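# Lay the boxed lamp flat, front up, on the stand

## Task

Set the fragile lamp box down lying flat on the display stand with its front side pointing up. All of the box must rest on the stand's top surface; touching the raised rim along the edge is allowed, but the box may not ride up onto it, and it may touch nothing besides the stand top (and rim). The lamp counts as broken, and the task fails, if the box is dropped, falls or gets knocked while not held or pressed, or if it is bumped or put down hard while held or pressed. The task also fails if the box ever touches the table or the stand's side below its top board. At the end the box must lie still, and the robot must be holding neither the box nor any other loose item and must not be bearing much of the box's weight: release it and pull the gripper away. Nothing may be pushed or knocked off the table.

## Robot and tools

Robot: a single six-joint arm with a two-finger parallel gripper. The fingers point along the gripper's own +x axis and close along its y axis. The reported hand point (end_effector_position) sits midway between the finger pads, roughly 3 to 4 cm back from the fingertips. The base may be tilted relative to the table, and friction can leave the hand short of a target or slightly tilted, especially at long reach; tiny moves may not happen at all. Check the reported pose after each motion and correct any tilt.

Frame: scene frame, origin on the table top right below the arm base, +z up, +y to the left when facing along +x. Positions are in metres; orientation is a quaternion written w first (qw, qx, qy, qz).

Command row: 8 numbers, x, y, z, qw, qx, qy, qz, opening. x, y, z and the quaternion are an absolute gripper pose in the scene frame (not an offset). Opening is a unitless scale from -1 to 1: +1 fully open (0.088 m), about -0.80 where empty fingers touch; values below that add nothing. Closing from fully open takes at least about 0.5 s. To grip, command an opening well under the measured one; the bigger the gap, the harder the squeeze (max roughly 34 N per pad; fast closing can hit harder).

Tools:
- execute_actions(actions): a list of actions; each action is a list of up to 15 rows, one row per 1/30 s step; if fewer than 15 rows, the last row repeats to fill 15 steps. An empty list just reports state and images. Each target must lie within 0.6 m of the gripper's position at that action's start along each gripper axis, or the action is refused; if the first action fails this against the latest reported state, or any action is malformed, nothing runs. Repeat the quaternion in every row to hold orientation.
- move(target, speed, blocking): target is one 8-number row (absolute pose plus opening, opening applied at the start). It drives the hand on a straight line toward that pose over 0.5 to 10 s; anything longer halts after 10 s. speed is top path speed in m/s, 0.002 to 0.5 (default 0.25); rotation is capped at twice that in rad/s. The path ignores obstacles, and real speed can overshoot, especially with the arm stretched. Faster contact hits harder; aiming further past contact pushes harder. With blocking=false the call returns after 0.5 s while the arm keeps going; other moves and execute_actions are refused until a result shows it ended, so use wait or stop. The extra "move:" line tells how it ended (done, off_target, moving, held, fault...), which limits acted (paced = pose clipped; held = a check blocked steps, after which the arm may jump faster than speed), and the distance to target.
- wait(seconds): 0 to 10; lets time pass holding the last command; returns early if a running move finishes.
- stop(): brakes a running move to rest (needs room, more when fast); fingers continue.
- zoom_image(camera, region): camera is one of cam_head_left, cam_head_right, cam_high, cam_low, cam_wrist; region [x0, y0, x1, y1] in pixels of its 504x504 image, at most 504 by 504.
- show_instructions(): shows the reference image pages.
- read_manual(section): licence texts only ("licences").
- finished_scene(scene): ends the given scene (1 or 2) and reports success; irreversible. Replying without a tool call ends everything.

Controller: every step the commanded pose is clipped to within 70 mm and 16 degrees of the measured pose, then solved by damped inverse kinematics, favouring position over orientation. After an action the arm stops at the last clipped pose, so far targets need several actions. "Hand target" in a result is the pose currently being driven toward.

Results: the state line gives the hand pose and velocities (m/s, rad/s); printed position can be off, more at long reach. "pose unreachable" means the clearance check (which counts the base mount as arm) altered or blocked the command. Joint positions and velocities list waist, shoulder, elbow, wrist pitch, wrist yaw, wrist roll (rad), then the finger gap in metres. Ranges: waist -3.054 to 3.054, shoulder 0 to 3.142, elbow 0 to 2.356, wrist pitch and yaw -1.571 to 1.571, roll -3.142 to 3.142. grip_measured is the finger opening on the command scale (readings may be off by about 1 mm throughout). Joint torques are total drive outputs with offsets and noise, not pure contact load.

Hazards: if contact torque hits a joint's load limit (waist 18.2, shoulder 22.5, elbow 22.4, wrist pitch 5.92, wrist yaw 5.9, wrist roll 5.54 N m, held weight included) the arm freezes for 10 s and the rest of the call is skipped. Holding loads heats motors; MOTOR HOT appears from 50 °C, and at 95 °C an OVER-TEMPERATURE FAULT holds the arm, possibly cutting power so it goes limp. Loose objects may occasionally get a brief push. Approach slowly near the box and stand, lower it gently, never let it hit the table or the stand's side, avoid drops, then open, lift away and confirm it lies still before finishing.

Each tool is called after "Request:" as a command line: name --argument value for each argument, lists and objects as JSON in quotes; but a table of rows of numbers goes row by row, as --pt "numbers of a row", without its own name.

Reference images:

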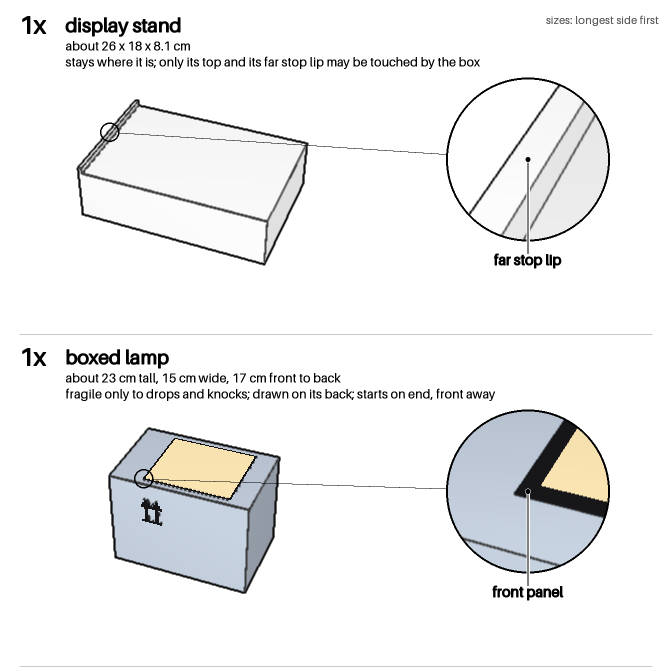

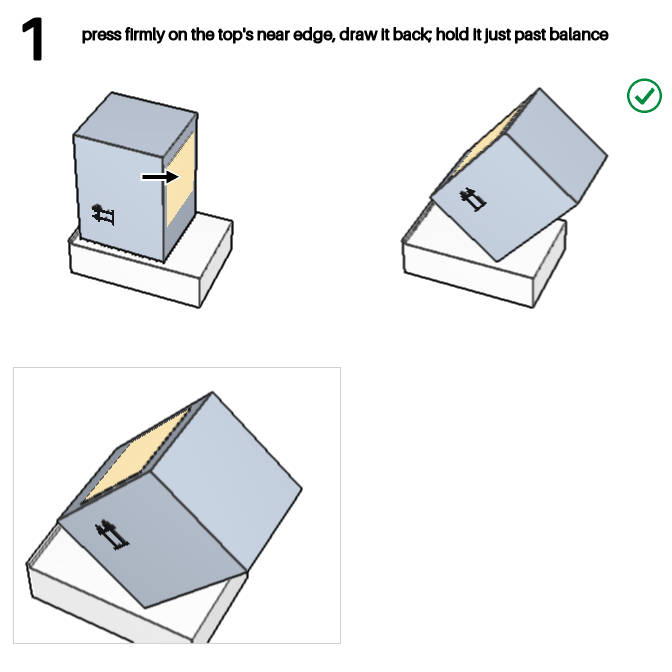

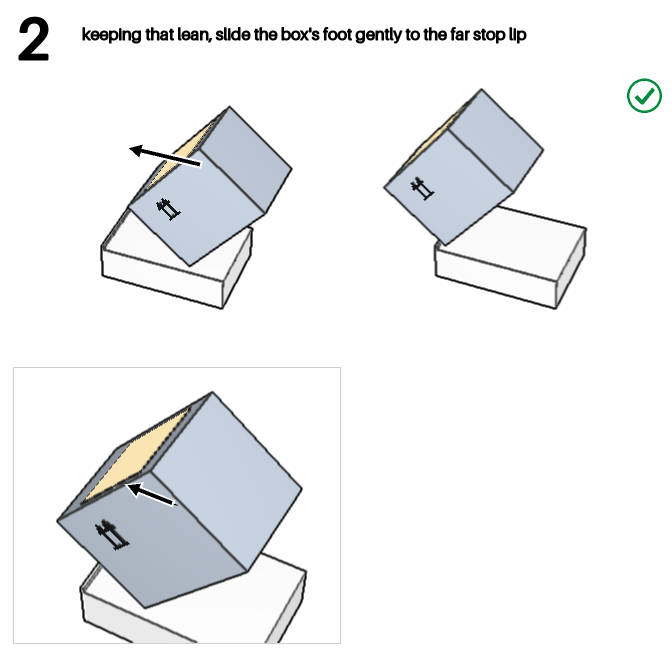

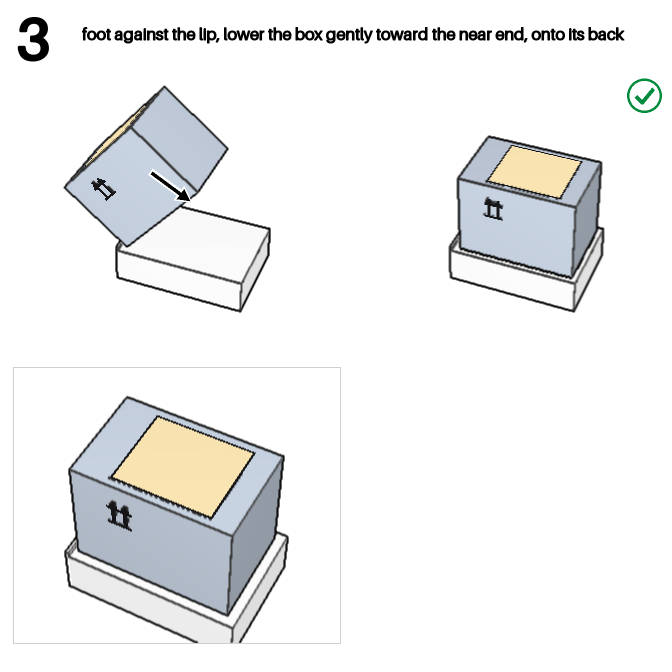

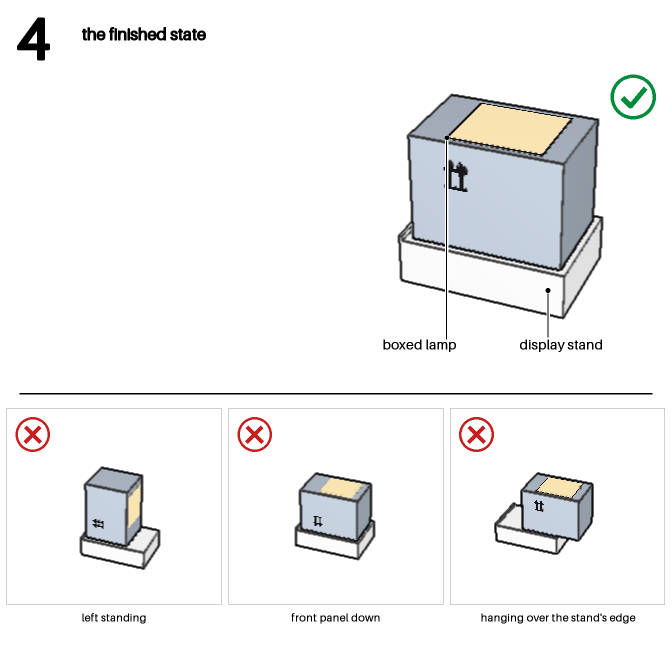

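## Session

Request:
execute_actions --actions '[]'

Scene clock: 0.00 s.
end_effector_position=(+0.2776, -0.4294, +0.1700) grip_measured=+0.842 end_effector_quat_wxyz=(+0.471, +0.529, +0.470, -0.526) end_effector_velocity=(-0.002, +0.006, -0.001) end_effector_angular_velocity=(+0.030, +0.003, +0.022)
Joint positions: [-0.338  1.694  2.053 -1.362  0.669  0.959  0.08 ]
Joint velocities: [-0.002 -0.002 -0.007 -0.022 -0.022 -0.007 -0.   ]
Joint torques (N m, as the arm reports them, + toward a larger angle): no reading
Motor temperatures (°C, as the motors report them): [29 29 28 28 30 29]
Heat: hottest wrist yaw 30 °C (+0.0 °C/min).
Hand target: +0.278, -0.429, +0.170; +0.471, +0.529, +0.470, -0.526

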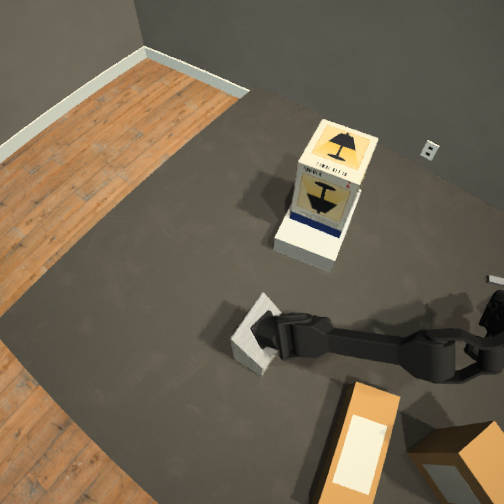

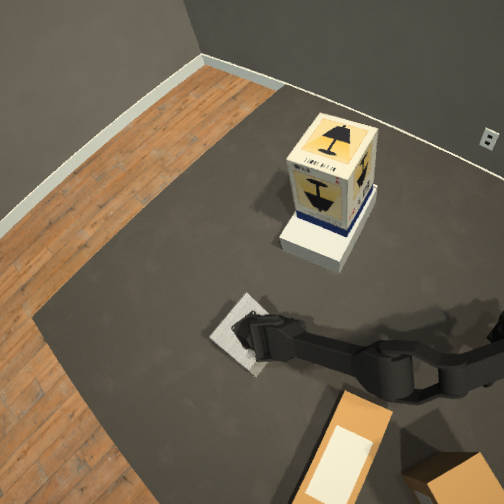

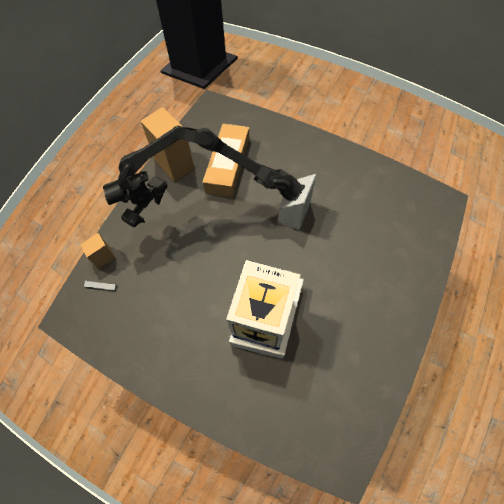

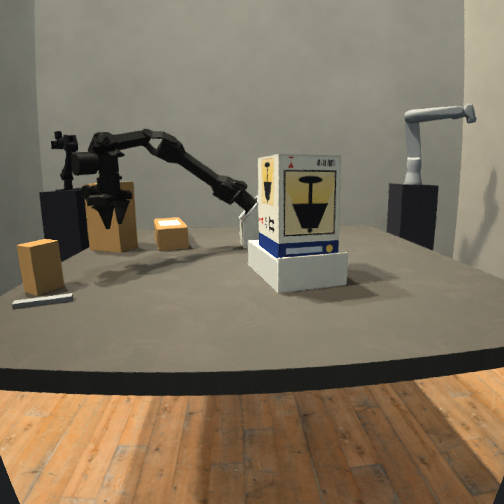

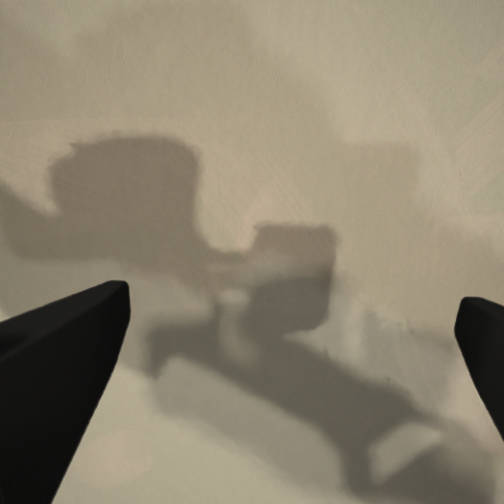

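Request:
zoom_image --camera "cam_high" --region '[200,245,326,371]'

Request:
zoom_image --camera "cam_head_right" --region '[250,105,418,273]'

Request:
zoom_image --camera "cam_low" --region '[210,135,378,303]'

Region (200, 245, 326, 371) of cam_high's 504x504 image, scaled by 4.000, with more detail than that image has.

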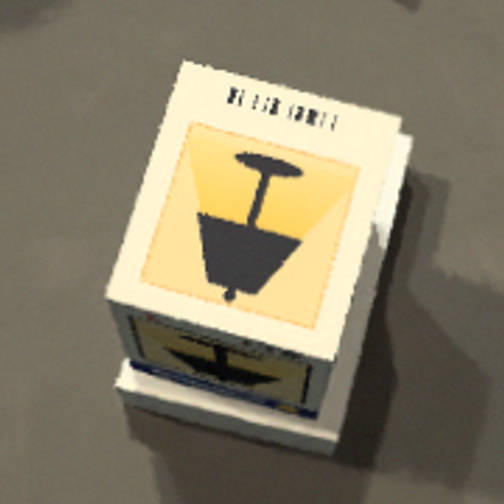

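Region (250, 105, 418, 273) of cam_head_right's 504x504 image, scaled by 3.000, with more detail than that image has.

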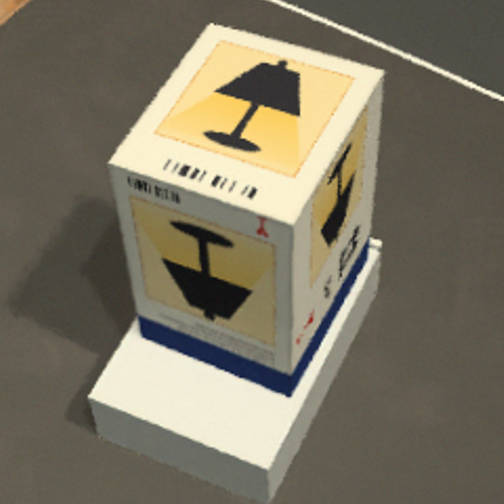

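Region (210, 135, 378, 303) of cam_low's 504x504 image, scaled by 3.000, with more detail than that image has.

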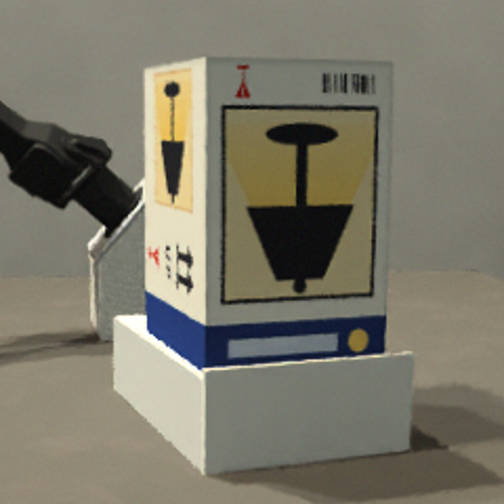

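Request:
move --target '[0.27,-0.2,0.38,0.8,0.2,0.45,-0.34,0.5]'

Request:
move --target '[0.349,0.074,0.375,0.883,-0.046,0.46,0.089,0.5]' --speed 0.2

Scene clock: 18.20 s.
end_effector_position=(+0.2706, -0.2040, +0.3776) grip_measured=+0.500 end_effector_quat_wxyz=(+0.866, +0.257, +0.361, -0.231) end_effector_velocity=(-0.001, -0.001, -0.001) end_effector_angular_velocity=(-0.037, +0.012, +0.030)
Joint positions: [ 0.947  1.37   1.407 -1.577  1.268  1.157  0.063]
Joint velocities: [ 0.002  0.002 -0.002 -0.022  0.007 -0.022 -0.   ]
Joint torques (N m, as the arm reports them, + toward a larger angle): [ 2.78  1.47  1.42  0.8   0.46 -0.2 ]
Motor temperatures (°C, as the motors report them): [30 32 28 28 30 29]
Heat: hottest shoulder 32 °C (+6.6 °C/min).
Hand target: +0.271, -0.202, +0.377; +0.869, +0.248, +0.362, -0.228
Off the commanded pose: 0.005 m, 19 deg; orientation clipped at the last step of the last action.
joint sent to its limit — the command would take joint 4 (wrist pitch) past its lower limit, so that joint was sent only as far as its limit.
move: off_target; limits=paced
camera_calibration (this result's frames):
cam_wrist: T_world_to_cam=[[-0.54972, -0.789122, -0.274035, 0.10309], [-0.72826, 0.613423, -0.305532, 0.465041], [0.409201, 0.0316113, -0.911896, 0.313043], [0, 0, 0, 1]] pos_world=[0.267243, -0.213812, 0.455798]

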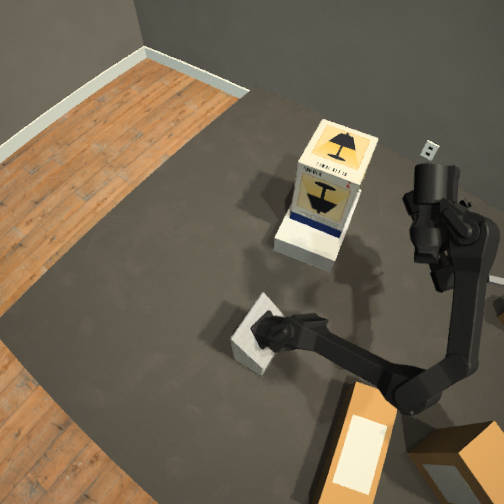

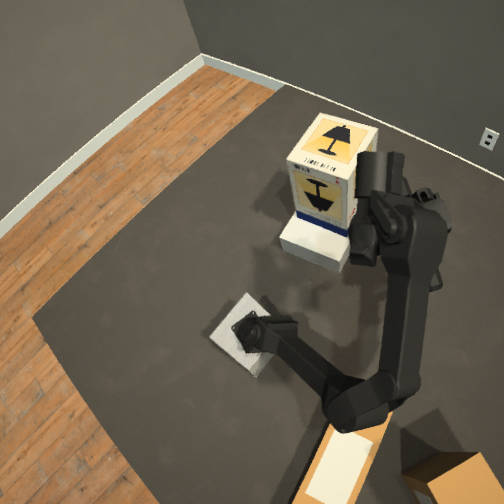

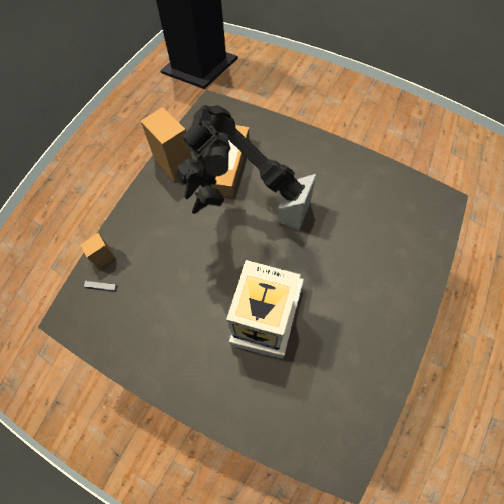

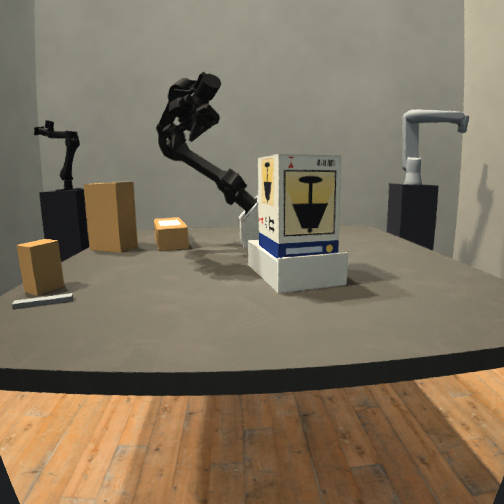

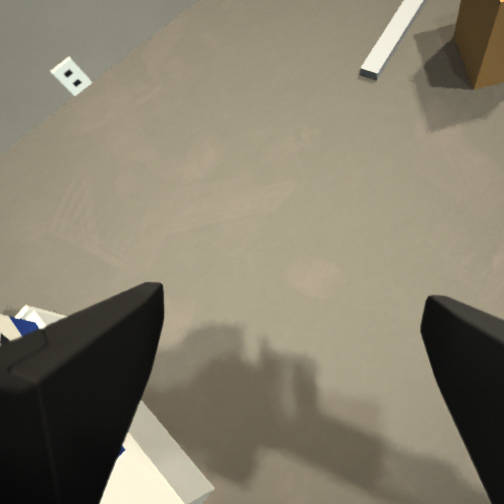

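Scene clock: 20.97 s.
end_effector_position=(+0.3495, +0.0719, +0.3755) grip_measured=+0.500 end_effector_quat_wxyz=(+0.882, -0.044, +0.461, +0.086) end_effector_velocity=(+0.000, -0.003, -0.001) end_effector_angular_velocity=(-0.023, -0.002, +0.016)
Joint positions: [ 1.074  2.096  1.616 -1.142  0.931  0.449  0.063]
Joint velocities: [-0.002 -0.002 -0.002 -0.007  0.007 -0.022 -0.   ]
Joint torques (N m, as the arm reports them, + toward a larger angle): [ 4.67 -4.18  4.54  1.06  0.04 -0.2 ]
Motor temperatures (°C, as the motors report them): [30 32 29 29 30 29]
Heat: hottest shoulder 32 °C (+5.7 °C/min).
Hand target: +0.350, +0.074, +0.377; +0.882, -0.046, +0.461, +0.089
Off the commanded pose: 0.002 m, 0 deg.
move: done
camera_calibration (this result's frames):
cam_wrist: T_world_to_cam=[[0.235531, -0.971867, -0.000277746, -0.000485068], [-0.945667, -0.229115, -0.230695, 0.461048], [0.224141, 0.0545983, -0.973026, 0.356158], [0, 0, 0, 1]] pos_world=[0.356283, 0.0857161, 0.452913]

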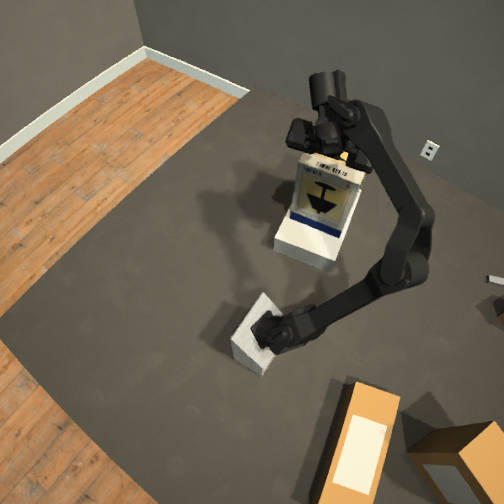

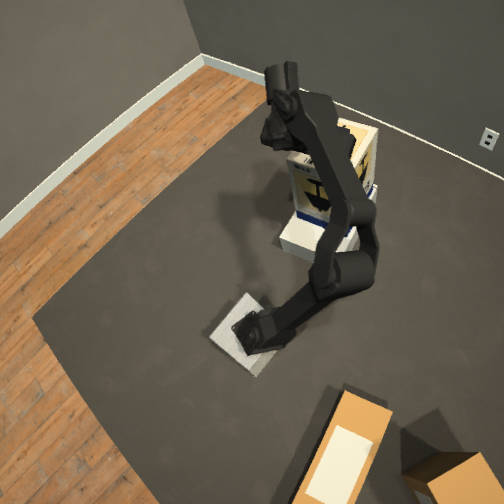

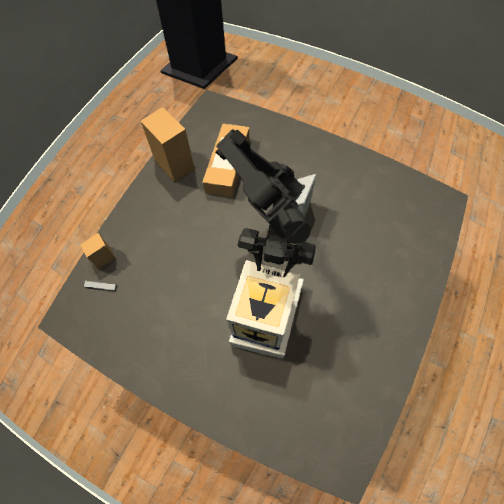

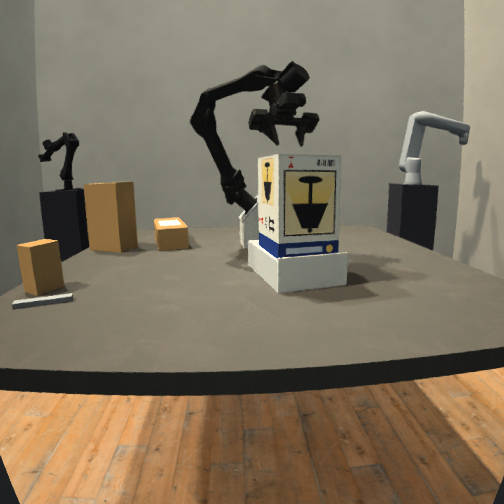

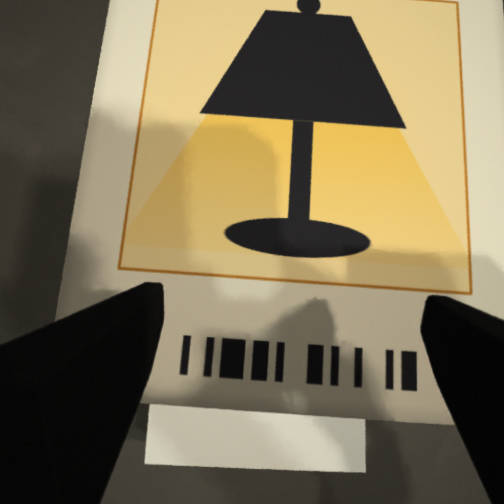

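Request:
move --target '[0.343,0.072,0.33,0.883,-0.042,0.46,0.081,0.5]' --speed 0.025

Scene clock: 28.87 s.
end_effector_position=(+0.3438, +0.0751, +0.3426) grip_measured=+0.499 end_effector_quat_wxyz=(+0.890, -0.034, +0.447, +0.083) end_effector_velocity=(+0.001, +0.003, +0.002) end_effector_angular_velocity=(+0.024, -0.012, -0.005)
Joint positions: [ 1.047  2.015  1.385 -0.904  0.943  0.378  0.063]
Joint velocities: [ 0.002 -0.007 -0.012  0.037 -0.007 -0.007 -0.   ]
Joint torques (N m, as the arm reports them, + toward a larger angle): [ 2.84 -4.59  1.42  1.    0.03 -0.01]
Motor temperatures (°C, as the motors report them): [31 32 29 29 30 29]
Heat: hottest shoulder 32 °C (+4.2 °C/min).
Hand target: +0.343, +0.072, +0.330; +0.883, -0.042, +0.460, +0.081
Off the commanded pose: 0.013 m, 2 deg.
move: off_target
camera_calibration (this result's frames):
cam_wrist: T_world_to_cam=[[0.223387, -0.974681, -0.00979057, 0.0116558], [-0.941027, -0.213033, -0.262839, 0.456991], [0.254098, 0.0679278, -0.96479, 0.311041], [0, 0, 0, 1]] pos_world=[0.348402, 0.0875865, 0.420318]

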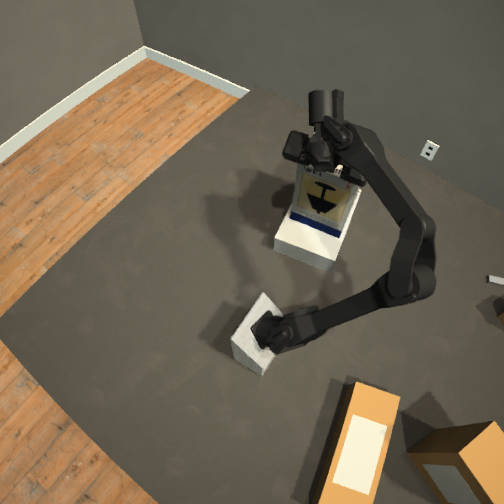

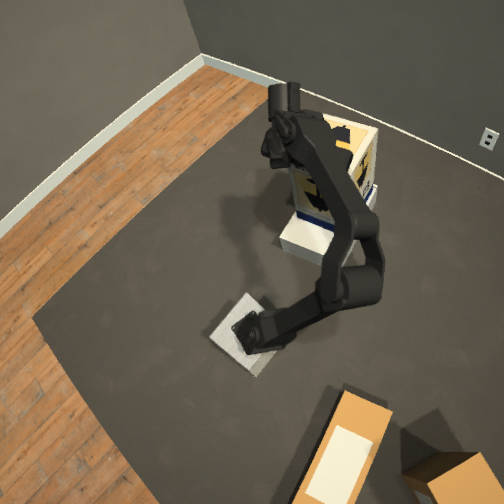

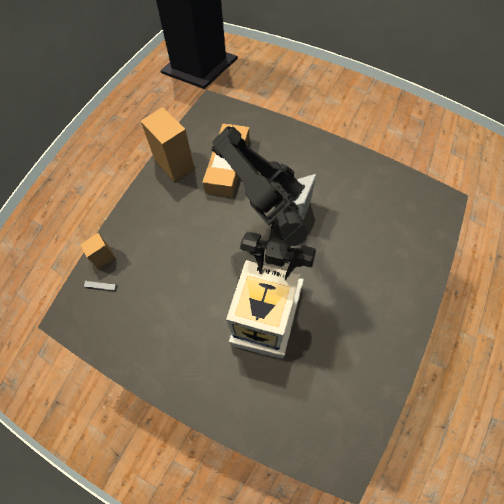

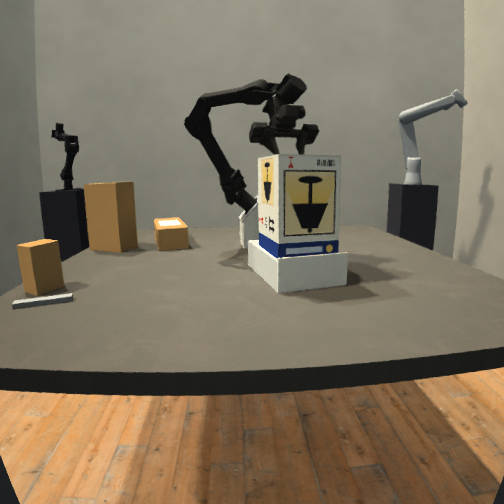

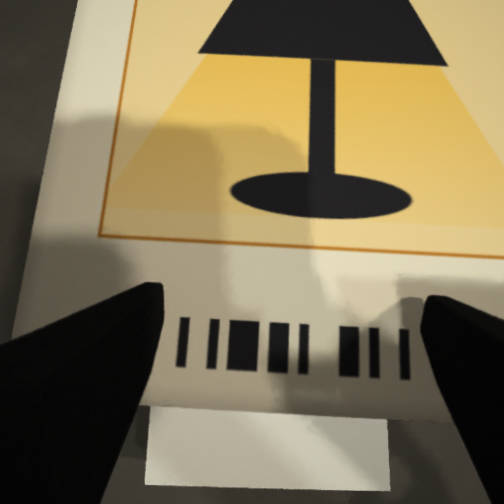

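Request:
move --target '[0.341,0.067,0.312,0.883,-0.042,0.46,0.081,0.5]' --speed 0.03

Request:
move --target '[0.321,0.063,0.312,0.883,-0.042,0.46,0.081,0.5]' --speed 0.015

Scene clock: 32.23 s.
end_effector_position=(+0.3412, +0.0735, +0.3405) grip_measured=+0.498 end_effector_quat_wxyz=(+0.898, -0.027, +0.429, +0.088) end_effector_velocity=(-0.002, -0.002, -0.005) end_effector_angular_velocity=(-0.009, +0.013, +0.012)
Joint positions: [ 1.048  1.964  1.306 -0.802  0.946  0.326  0.063]
Joint velocities: [-0.007 -0.007 -0.012 -0.007 -0.007 -0.007 -0.   ]
Joint torques (N m, as the arm reports them, + toward a larger angle): [ 0.54 -3.34 -0.17  0.09 -0.15  0.24]
Motor temperatures (°C, as the motors report them): [31 32 29 29 30 29]
Heat: hottest shoulder 32 °C (+3.7 °C/min).
Hand target: +0.340, +0.067, +0.313; +0.883, -0.042, +0.460, +0.081
Off the commanded pose: 0.029 m, 4 deg.
move: off_target
camera_calibration (this result's frames):
cam_wrist: T_world_to_cam=[[0.225134, -0.974085, -0.021766, 0.0140041], [-0.929842, -0.208128, -0.303442, 0.463328], [0.291048, 0.088554, -0.952601, 0.29159], [0, 0, 0, 1]] pos_world=[0.342803, 0.0842514, 0.418667]

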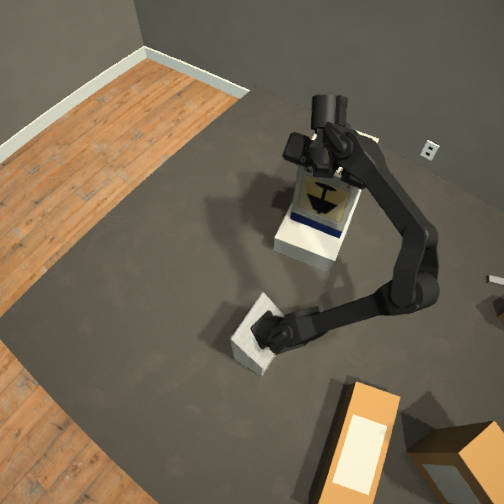

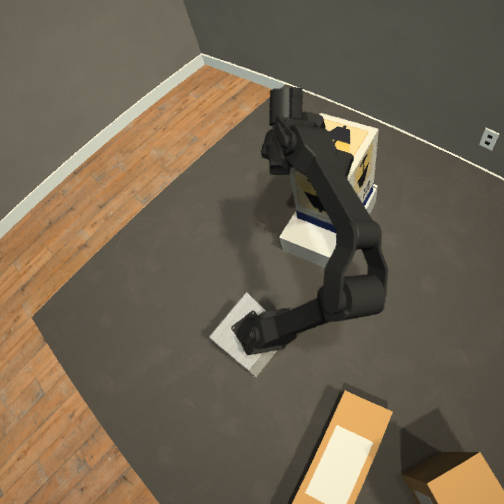

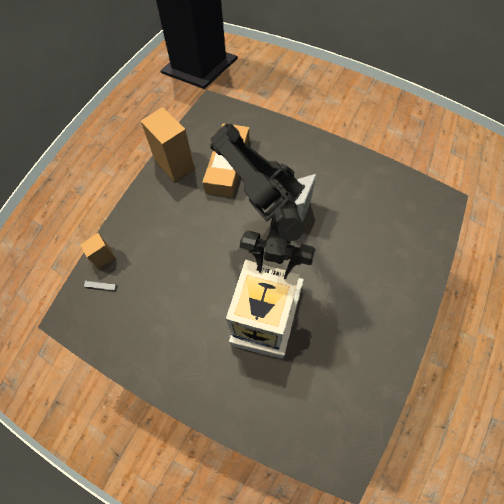

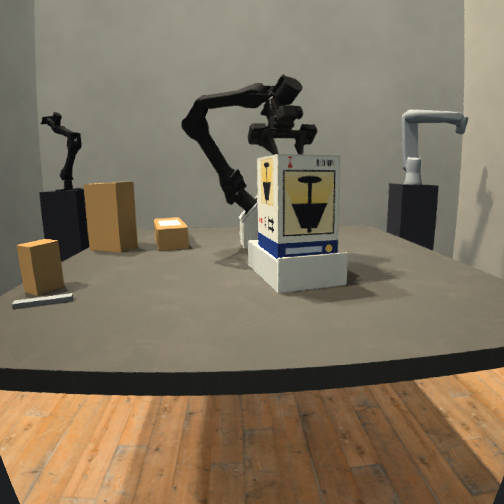

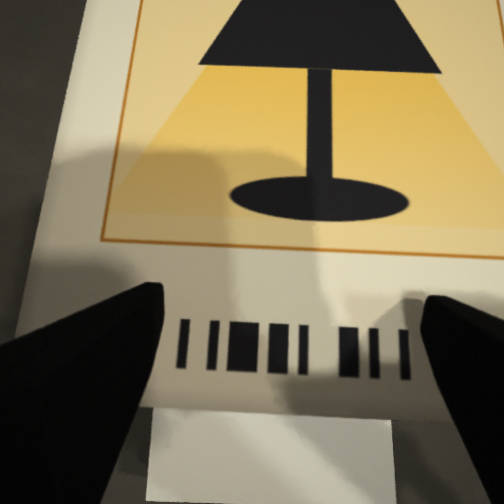

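Scene clock: 35.00 s.
end_effector_position=(+0.3257, +0.0655, +0.3398) grip_measured=+0.499 end_effector_quat_wxyz=(+0.899, -0.026, +0.428, +0.084) end_effector_velocity=(-0.003, -0.002, -0.003) end_effector_angular_velocity=(-0.017, +0.013, +0.020)
Joint positions: [ 1.073  1.915  1.253 -0.833  0.955  0.375  0.063]
Joint velocities: [-0.002 -0.002 -0.002 -0.022 -0.007 -0.007 -0.   ]
Joint torques (N m, as the arm reports them, + toward a larger angle): [ 1.29 -2.48 -0.71 -0.54 -0.35  0.64]
Motor temperatures (°C, as the motors report them): [31 32 29 29 30 29]
Heat: hottest shoulder 32 °C (+3.4 °C/min).
Hand target: +0.321, +0.063, +0.313; +0.883, -0.042, +0.460, +0.081
Off the commanded pose: 0.028 m, 5 deg.
move: off_target
camera_calibration (this result's frames):
cam_wrist: T_world_to_cam=[[0.216605, -0.976053, -0.0200779, 0.0120845], [-0.930842, -0.200284, -0.305646, 0.447523], [0.294306, 0.0848938, -0.951933, 0.295055], [0, 0, 0, 1]] pos_world=[0.327119, 0.0763785, 0.417899]

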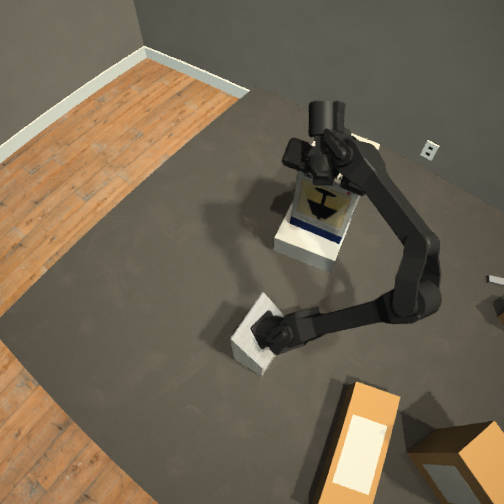

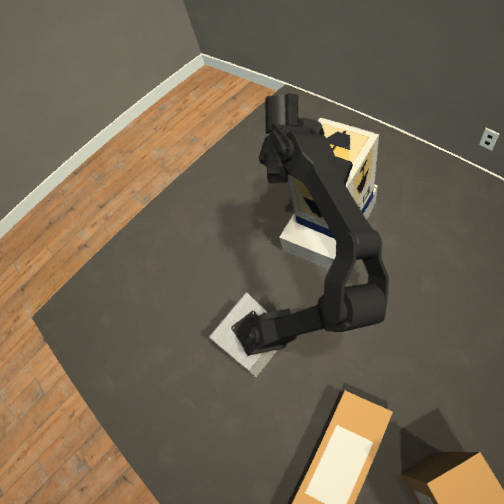

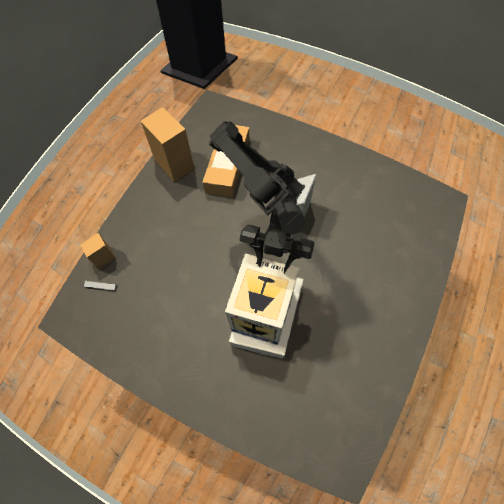

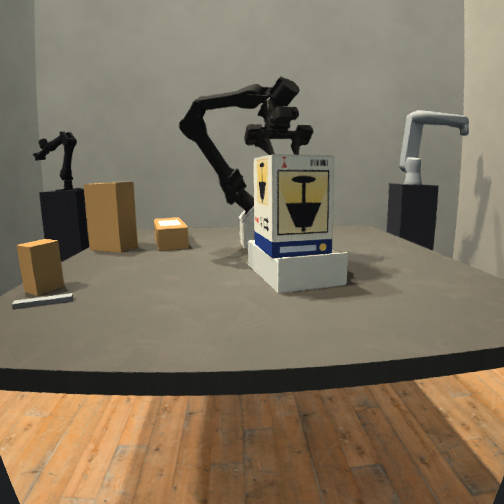

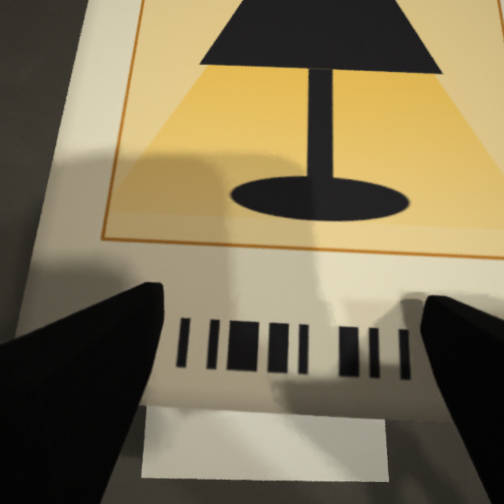

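Request:
execute_actions --actions '[[[0.329,0.0665,0.32,0.883,-0.042,0.46,0.081,0.5]],[[0.337,0.07,0.32,0.883,-0.042,0.46,0.081,0.5]],[[0.345,0.073,0.32,0.883,-0.042,0.46,0.081,0.5]],[[0.343,0.073,0.34,0.883,-0.042,0.46,0.081,0.5]],[[0.341,0.072,0.356,0.883,-0.042,0.46,0.081,0.5]],[[0.328,0.066,0.354,0.883,-0.042,0.46,0.081,0.7]],[[0.328,0.066,0.343,0.883,-0.042,0.46,0.081,0.7]],[[0.328,0.066,0.333,0.883,-0.042,0.46,0.081,0.7]],[[0.328,0.066,0.318,0.883,-0.042,0.46,0.081,0.7]]]'

Scene clock: 44.70 s.
end_effector_position=(+0.3279, +0.0693, +0.3408) grip_measured=+0.699 end_effector_quat_wxyz=(+0.896, -0.030, +0.435, +0.085) end_effector_velocity=(-0.003, -0.002, -0.003) end_effector_angular_velocity=(-0.025, +0.011, +0.031)
Joint positions: [ 1.073  1.945  1.29  -0.866  0.95   0.387  0.073]
Joint velocities: [-0.002 -0.002 -0.002 -0.022 -0.007 -0.022  0.   ]
Joint torques (N m, as the arm reports them, + toward a larger angle): [ 1.09 -2.84  0.54  0.78 -0.22  0.1 ]
Motor temperatures (°C, as the motors report them): [31 31 29 29 30 29]
Heat: hottest waist 31 °C (+1.3 °C/min).
Hand target: +0.327, +0.066, +0.319; +0.883, -0.042, +0.460, +0.081
Off the commanded pose: 0.023 m, 3 deg.
camera_calibration (this result's frames):
cam_wrist: T_world_to_cam=[[0.222758, -0.974762, -0.0147476, 0.011409], [-0.933952, -0.209046, -0.289885, 0.446904], [0.279486, 0.0783476, -0.956948, 0.302029], [0, 0, 0, 1]] pos_world=[0.330433, 0.0808813, 0.418745]

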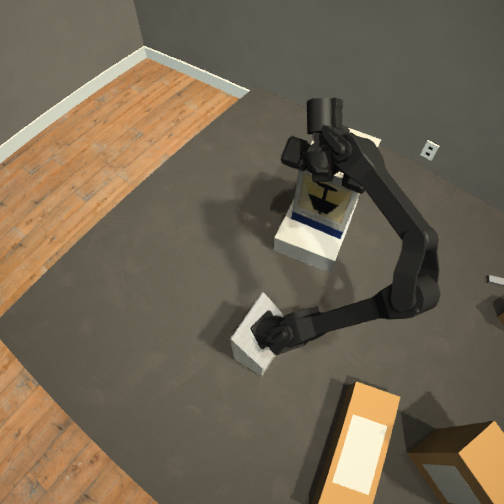

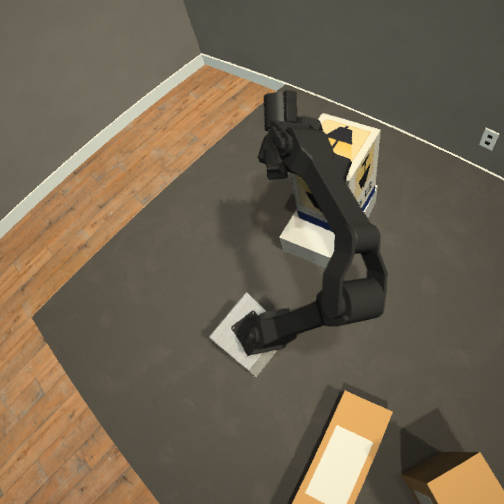

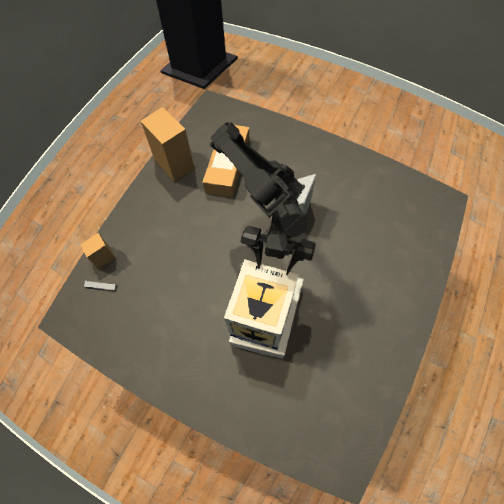

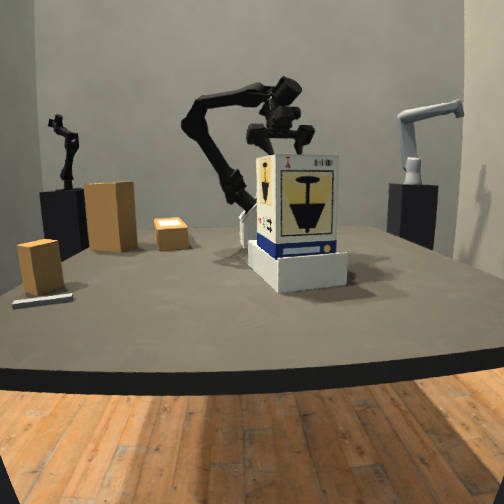

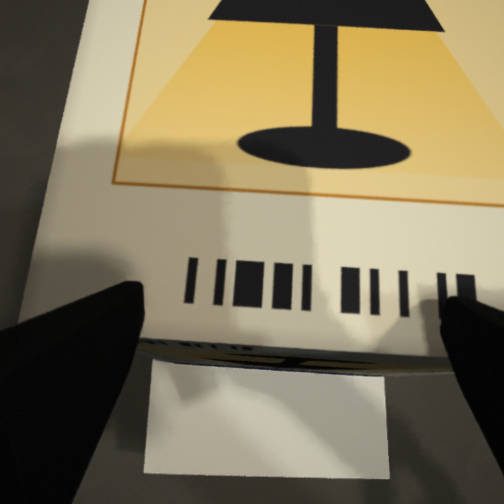

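Request:
execute_actions --actions '[[[0.328,0.066,0.305,0.883,-0.042,0.46,0.081,0.7]],[[0.322,0.065,0.297,0.883,-0.042,0.46,0.081,0.7]],[[0.316,0.064,0.297,0.883,-0.042,0.46,0.081,0.7]],[[0.309,0.063,0.297,0.883,-0.042,0.46,0.081,0.7]],[[0.302,0.062,0.297,0.883,-0.042,0.46,0.081,0.7]]]'

Scene clock: 49.70 s.
end_effector_position=(+0.3058, +0.0659, +0.3373) grip_measured=+0.698 end_effector_quat_wxyz=(+0.906, -0.021, +0.413, +0.087) end_effector_velocity=(-0.001, +0.000, +0.001) end_effector_angular_velocity=(+0.007, +0.004, +0.002)
Joint positions: [ 1.117  1.858  1.158 -0.799  0.964  0.407  0.073]
Joint velocities: [ 0.002 -0.002  0.002 -0.007 -0.007  0.007 -0.   ]
Joint torques (N m, as the arm reports them, + toward a larger angle): [-0.9  -0.69 -2.03 -0.82 -0.72  0.87]
Motor temperatures (°C, as the motors report them): [31 31 29 29 30 29]
Heat: hottest waist 31 °C (+1.2 °C/min).
Hand target: +0.300, +0.062, +0.299; +0.883, -0.042, +0.460, +0.081
Off the commanded pose: 0.041 m, 6 deg.
camera_calibration (this result's frames):
cam_wrist: T_world_to_cam=[[0.218303, -0.975519, -0.0265928, 0.0183526], [-0.920488, -0.196785, -0.337606, 0.435706], [0.324108, 0.0981788, -0.940912, 0.28483], [0, 0, 0, 1]] pos_world=[0.30474, 0.0756794, 0.415585]

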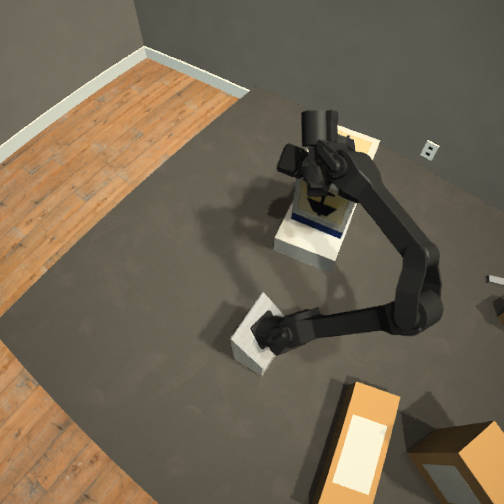

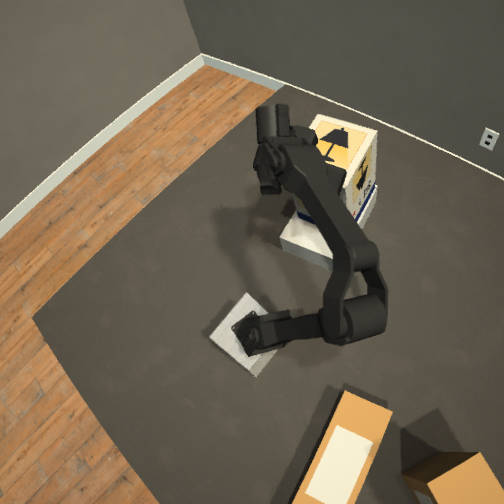

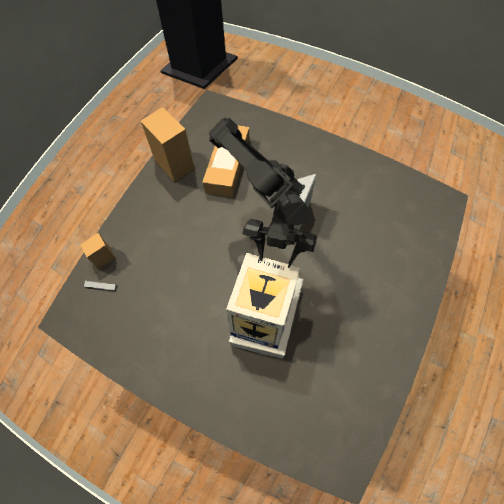

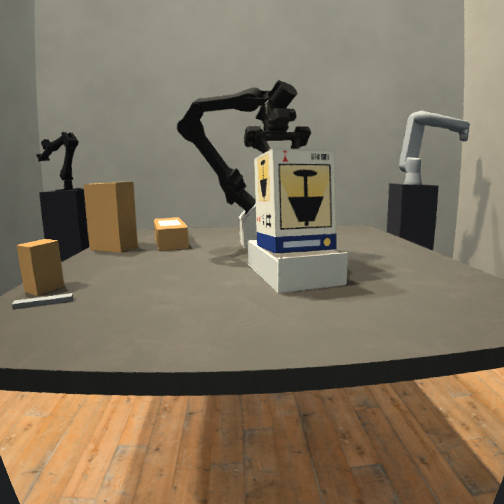

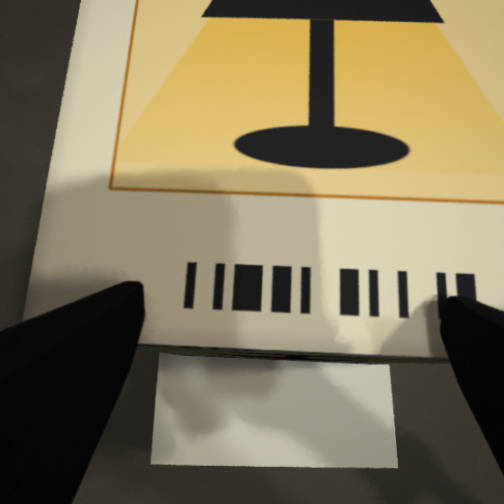

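Request:
execute_actions --actions '[[[0.294,0.061,0.301,0.883,-0.042,0.46,0.081,0.7]],[[0.286,0.06,0.304,0.883,-0.042,0.46,0.081,0.7]],[[0.278,0.058,0.306,0.883,-0.042,0.46,0.081,0.7]],[[0.27,0.057,0.307,0.883,-0.042,0.46,0.081,0.7]],[[0.262,0.056,0.307,0.883,-0.042,0.46,0.081,0.7]],[[0.254,0.054,0.307,0.883,-0.042,0.46,0.081,0.7]],[[0.246,0.053,0.307,0.883,-0.042,0.46,0.081,0.7]]]'

Scene clock: 58.07 s.
end_effector_position=(+0.2480, +0.0549, +0.3242) grip_measured=+0.699 end_effector_quat_wxyz=(+0.895, -0.033, +0.437, +0.084) end_effector_velocity=(-0.007, +0.000, -0.025) end_effector_angular_velocity=(+0.003, +0.104, +0.026)
Joint positions: [ 1.235  1.789  1.057 -1.025  0.939  0.669  0.073]
Joint velocities: [-0.042 -0.002 -0.042 -0.007 -0.081  0.007  0.   ]
Joint torques (N m, as the arm reports them, + toward a larger angle): [ 0.82 -1.44  1.21  0.64 -0.34  0.37]
Motor temperatures (°C, as the motors report them): [30 31 29 29 30 29]
Heat: hottest shoulder 31 °C (+1.0 °C/min).
Hand target: +0.246, +0.053, +0.308; +0.883, -0.042, +0.460, +0.081
Off the commanded pose: 0.017 m, 3 deg.
camera_calibration (this result's frames):
cam_wrist: T_world_to_cam=[[0.224396, -0.974449, -0.00974012, 0.0129021], [-0.934736, -0.212403, -0.284876, 0.363253], [0.275529, 0.0730294, -0.958515, 0.311408], [0, 0, 0, 1]] pos_world=[0.250848, 0.0669865, 0.402097]

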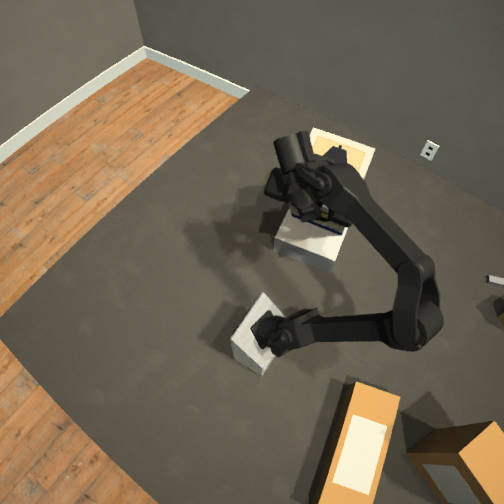

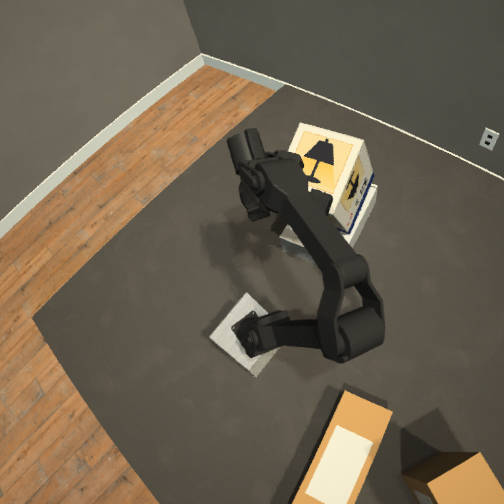

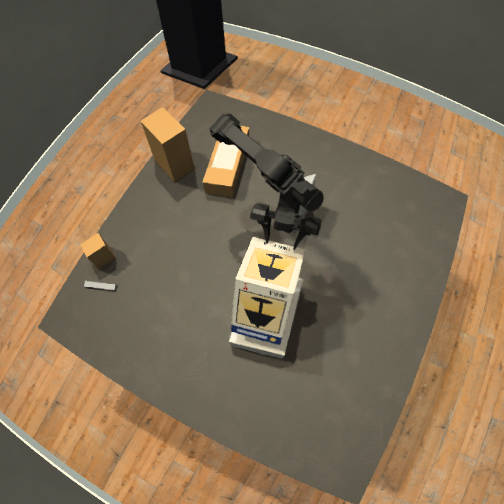

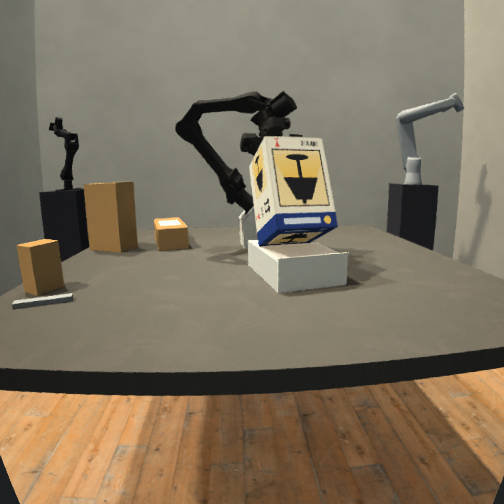

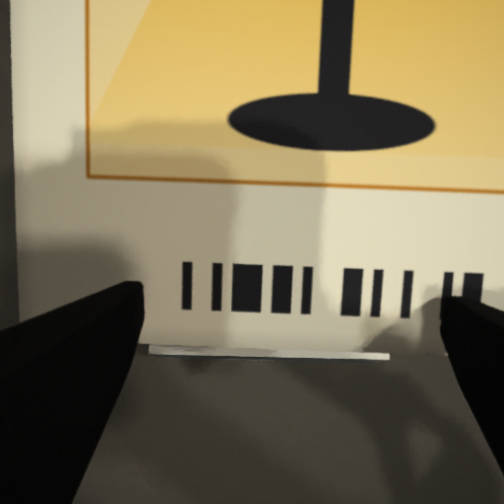

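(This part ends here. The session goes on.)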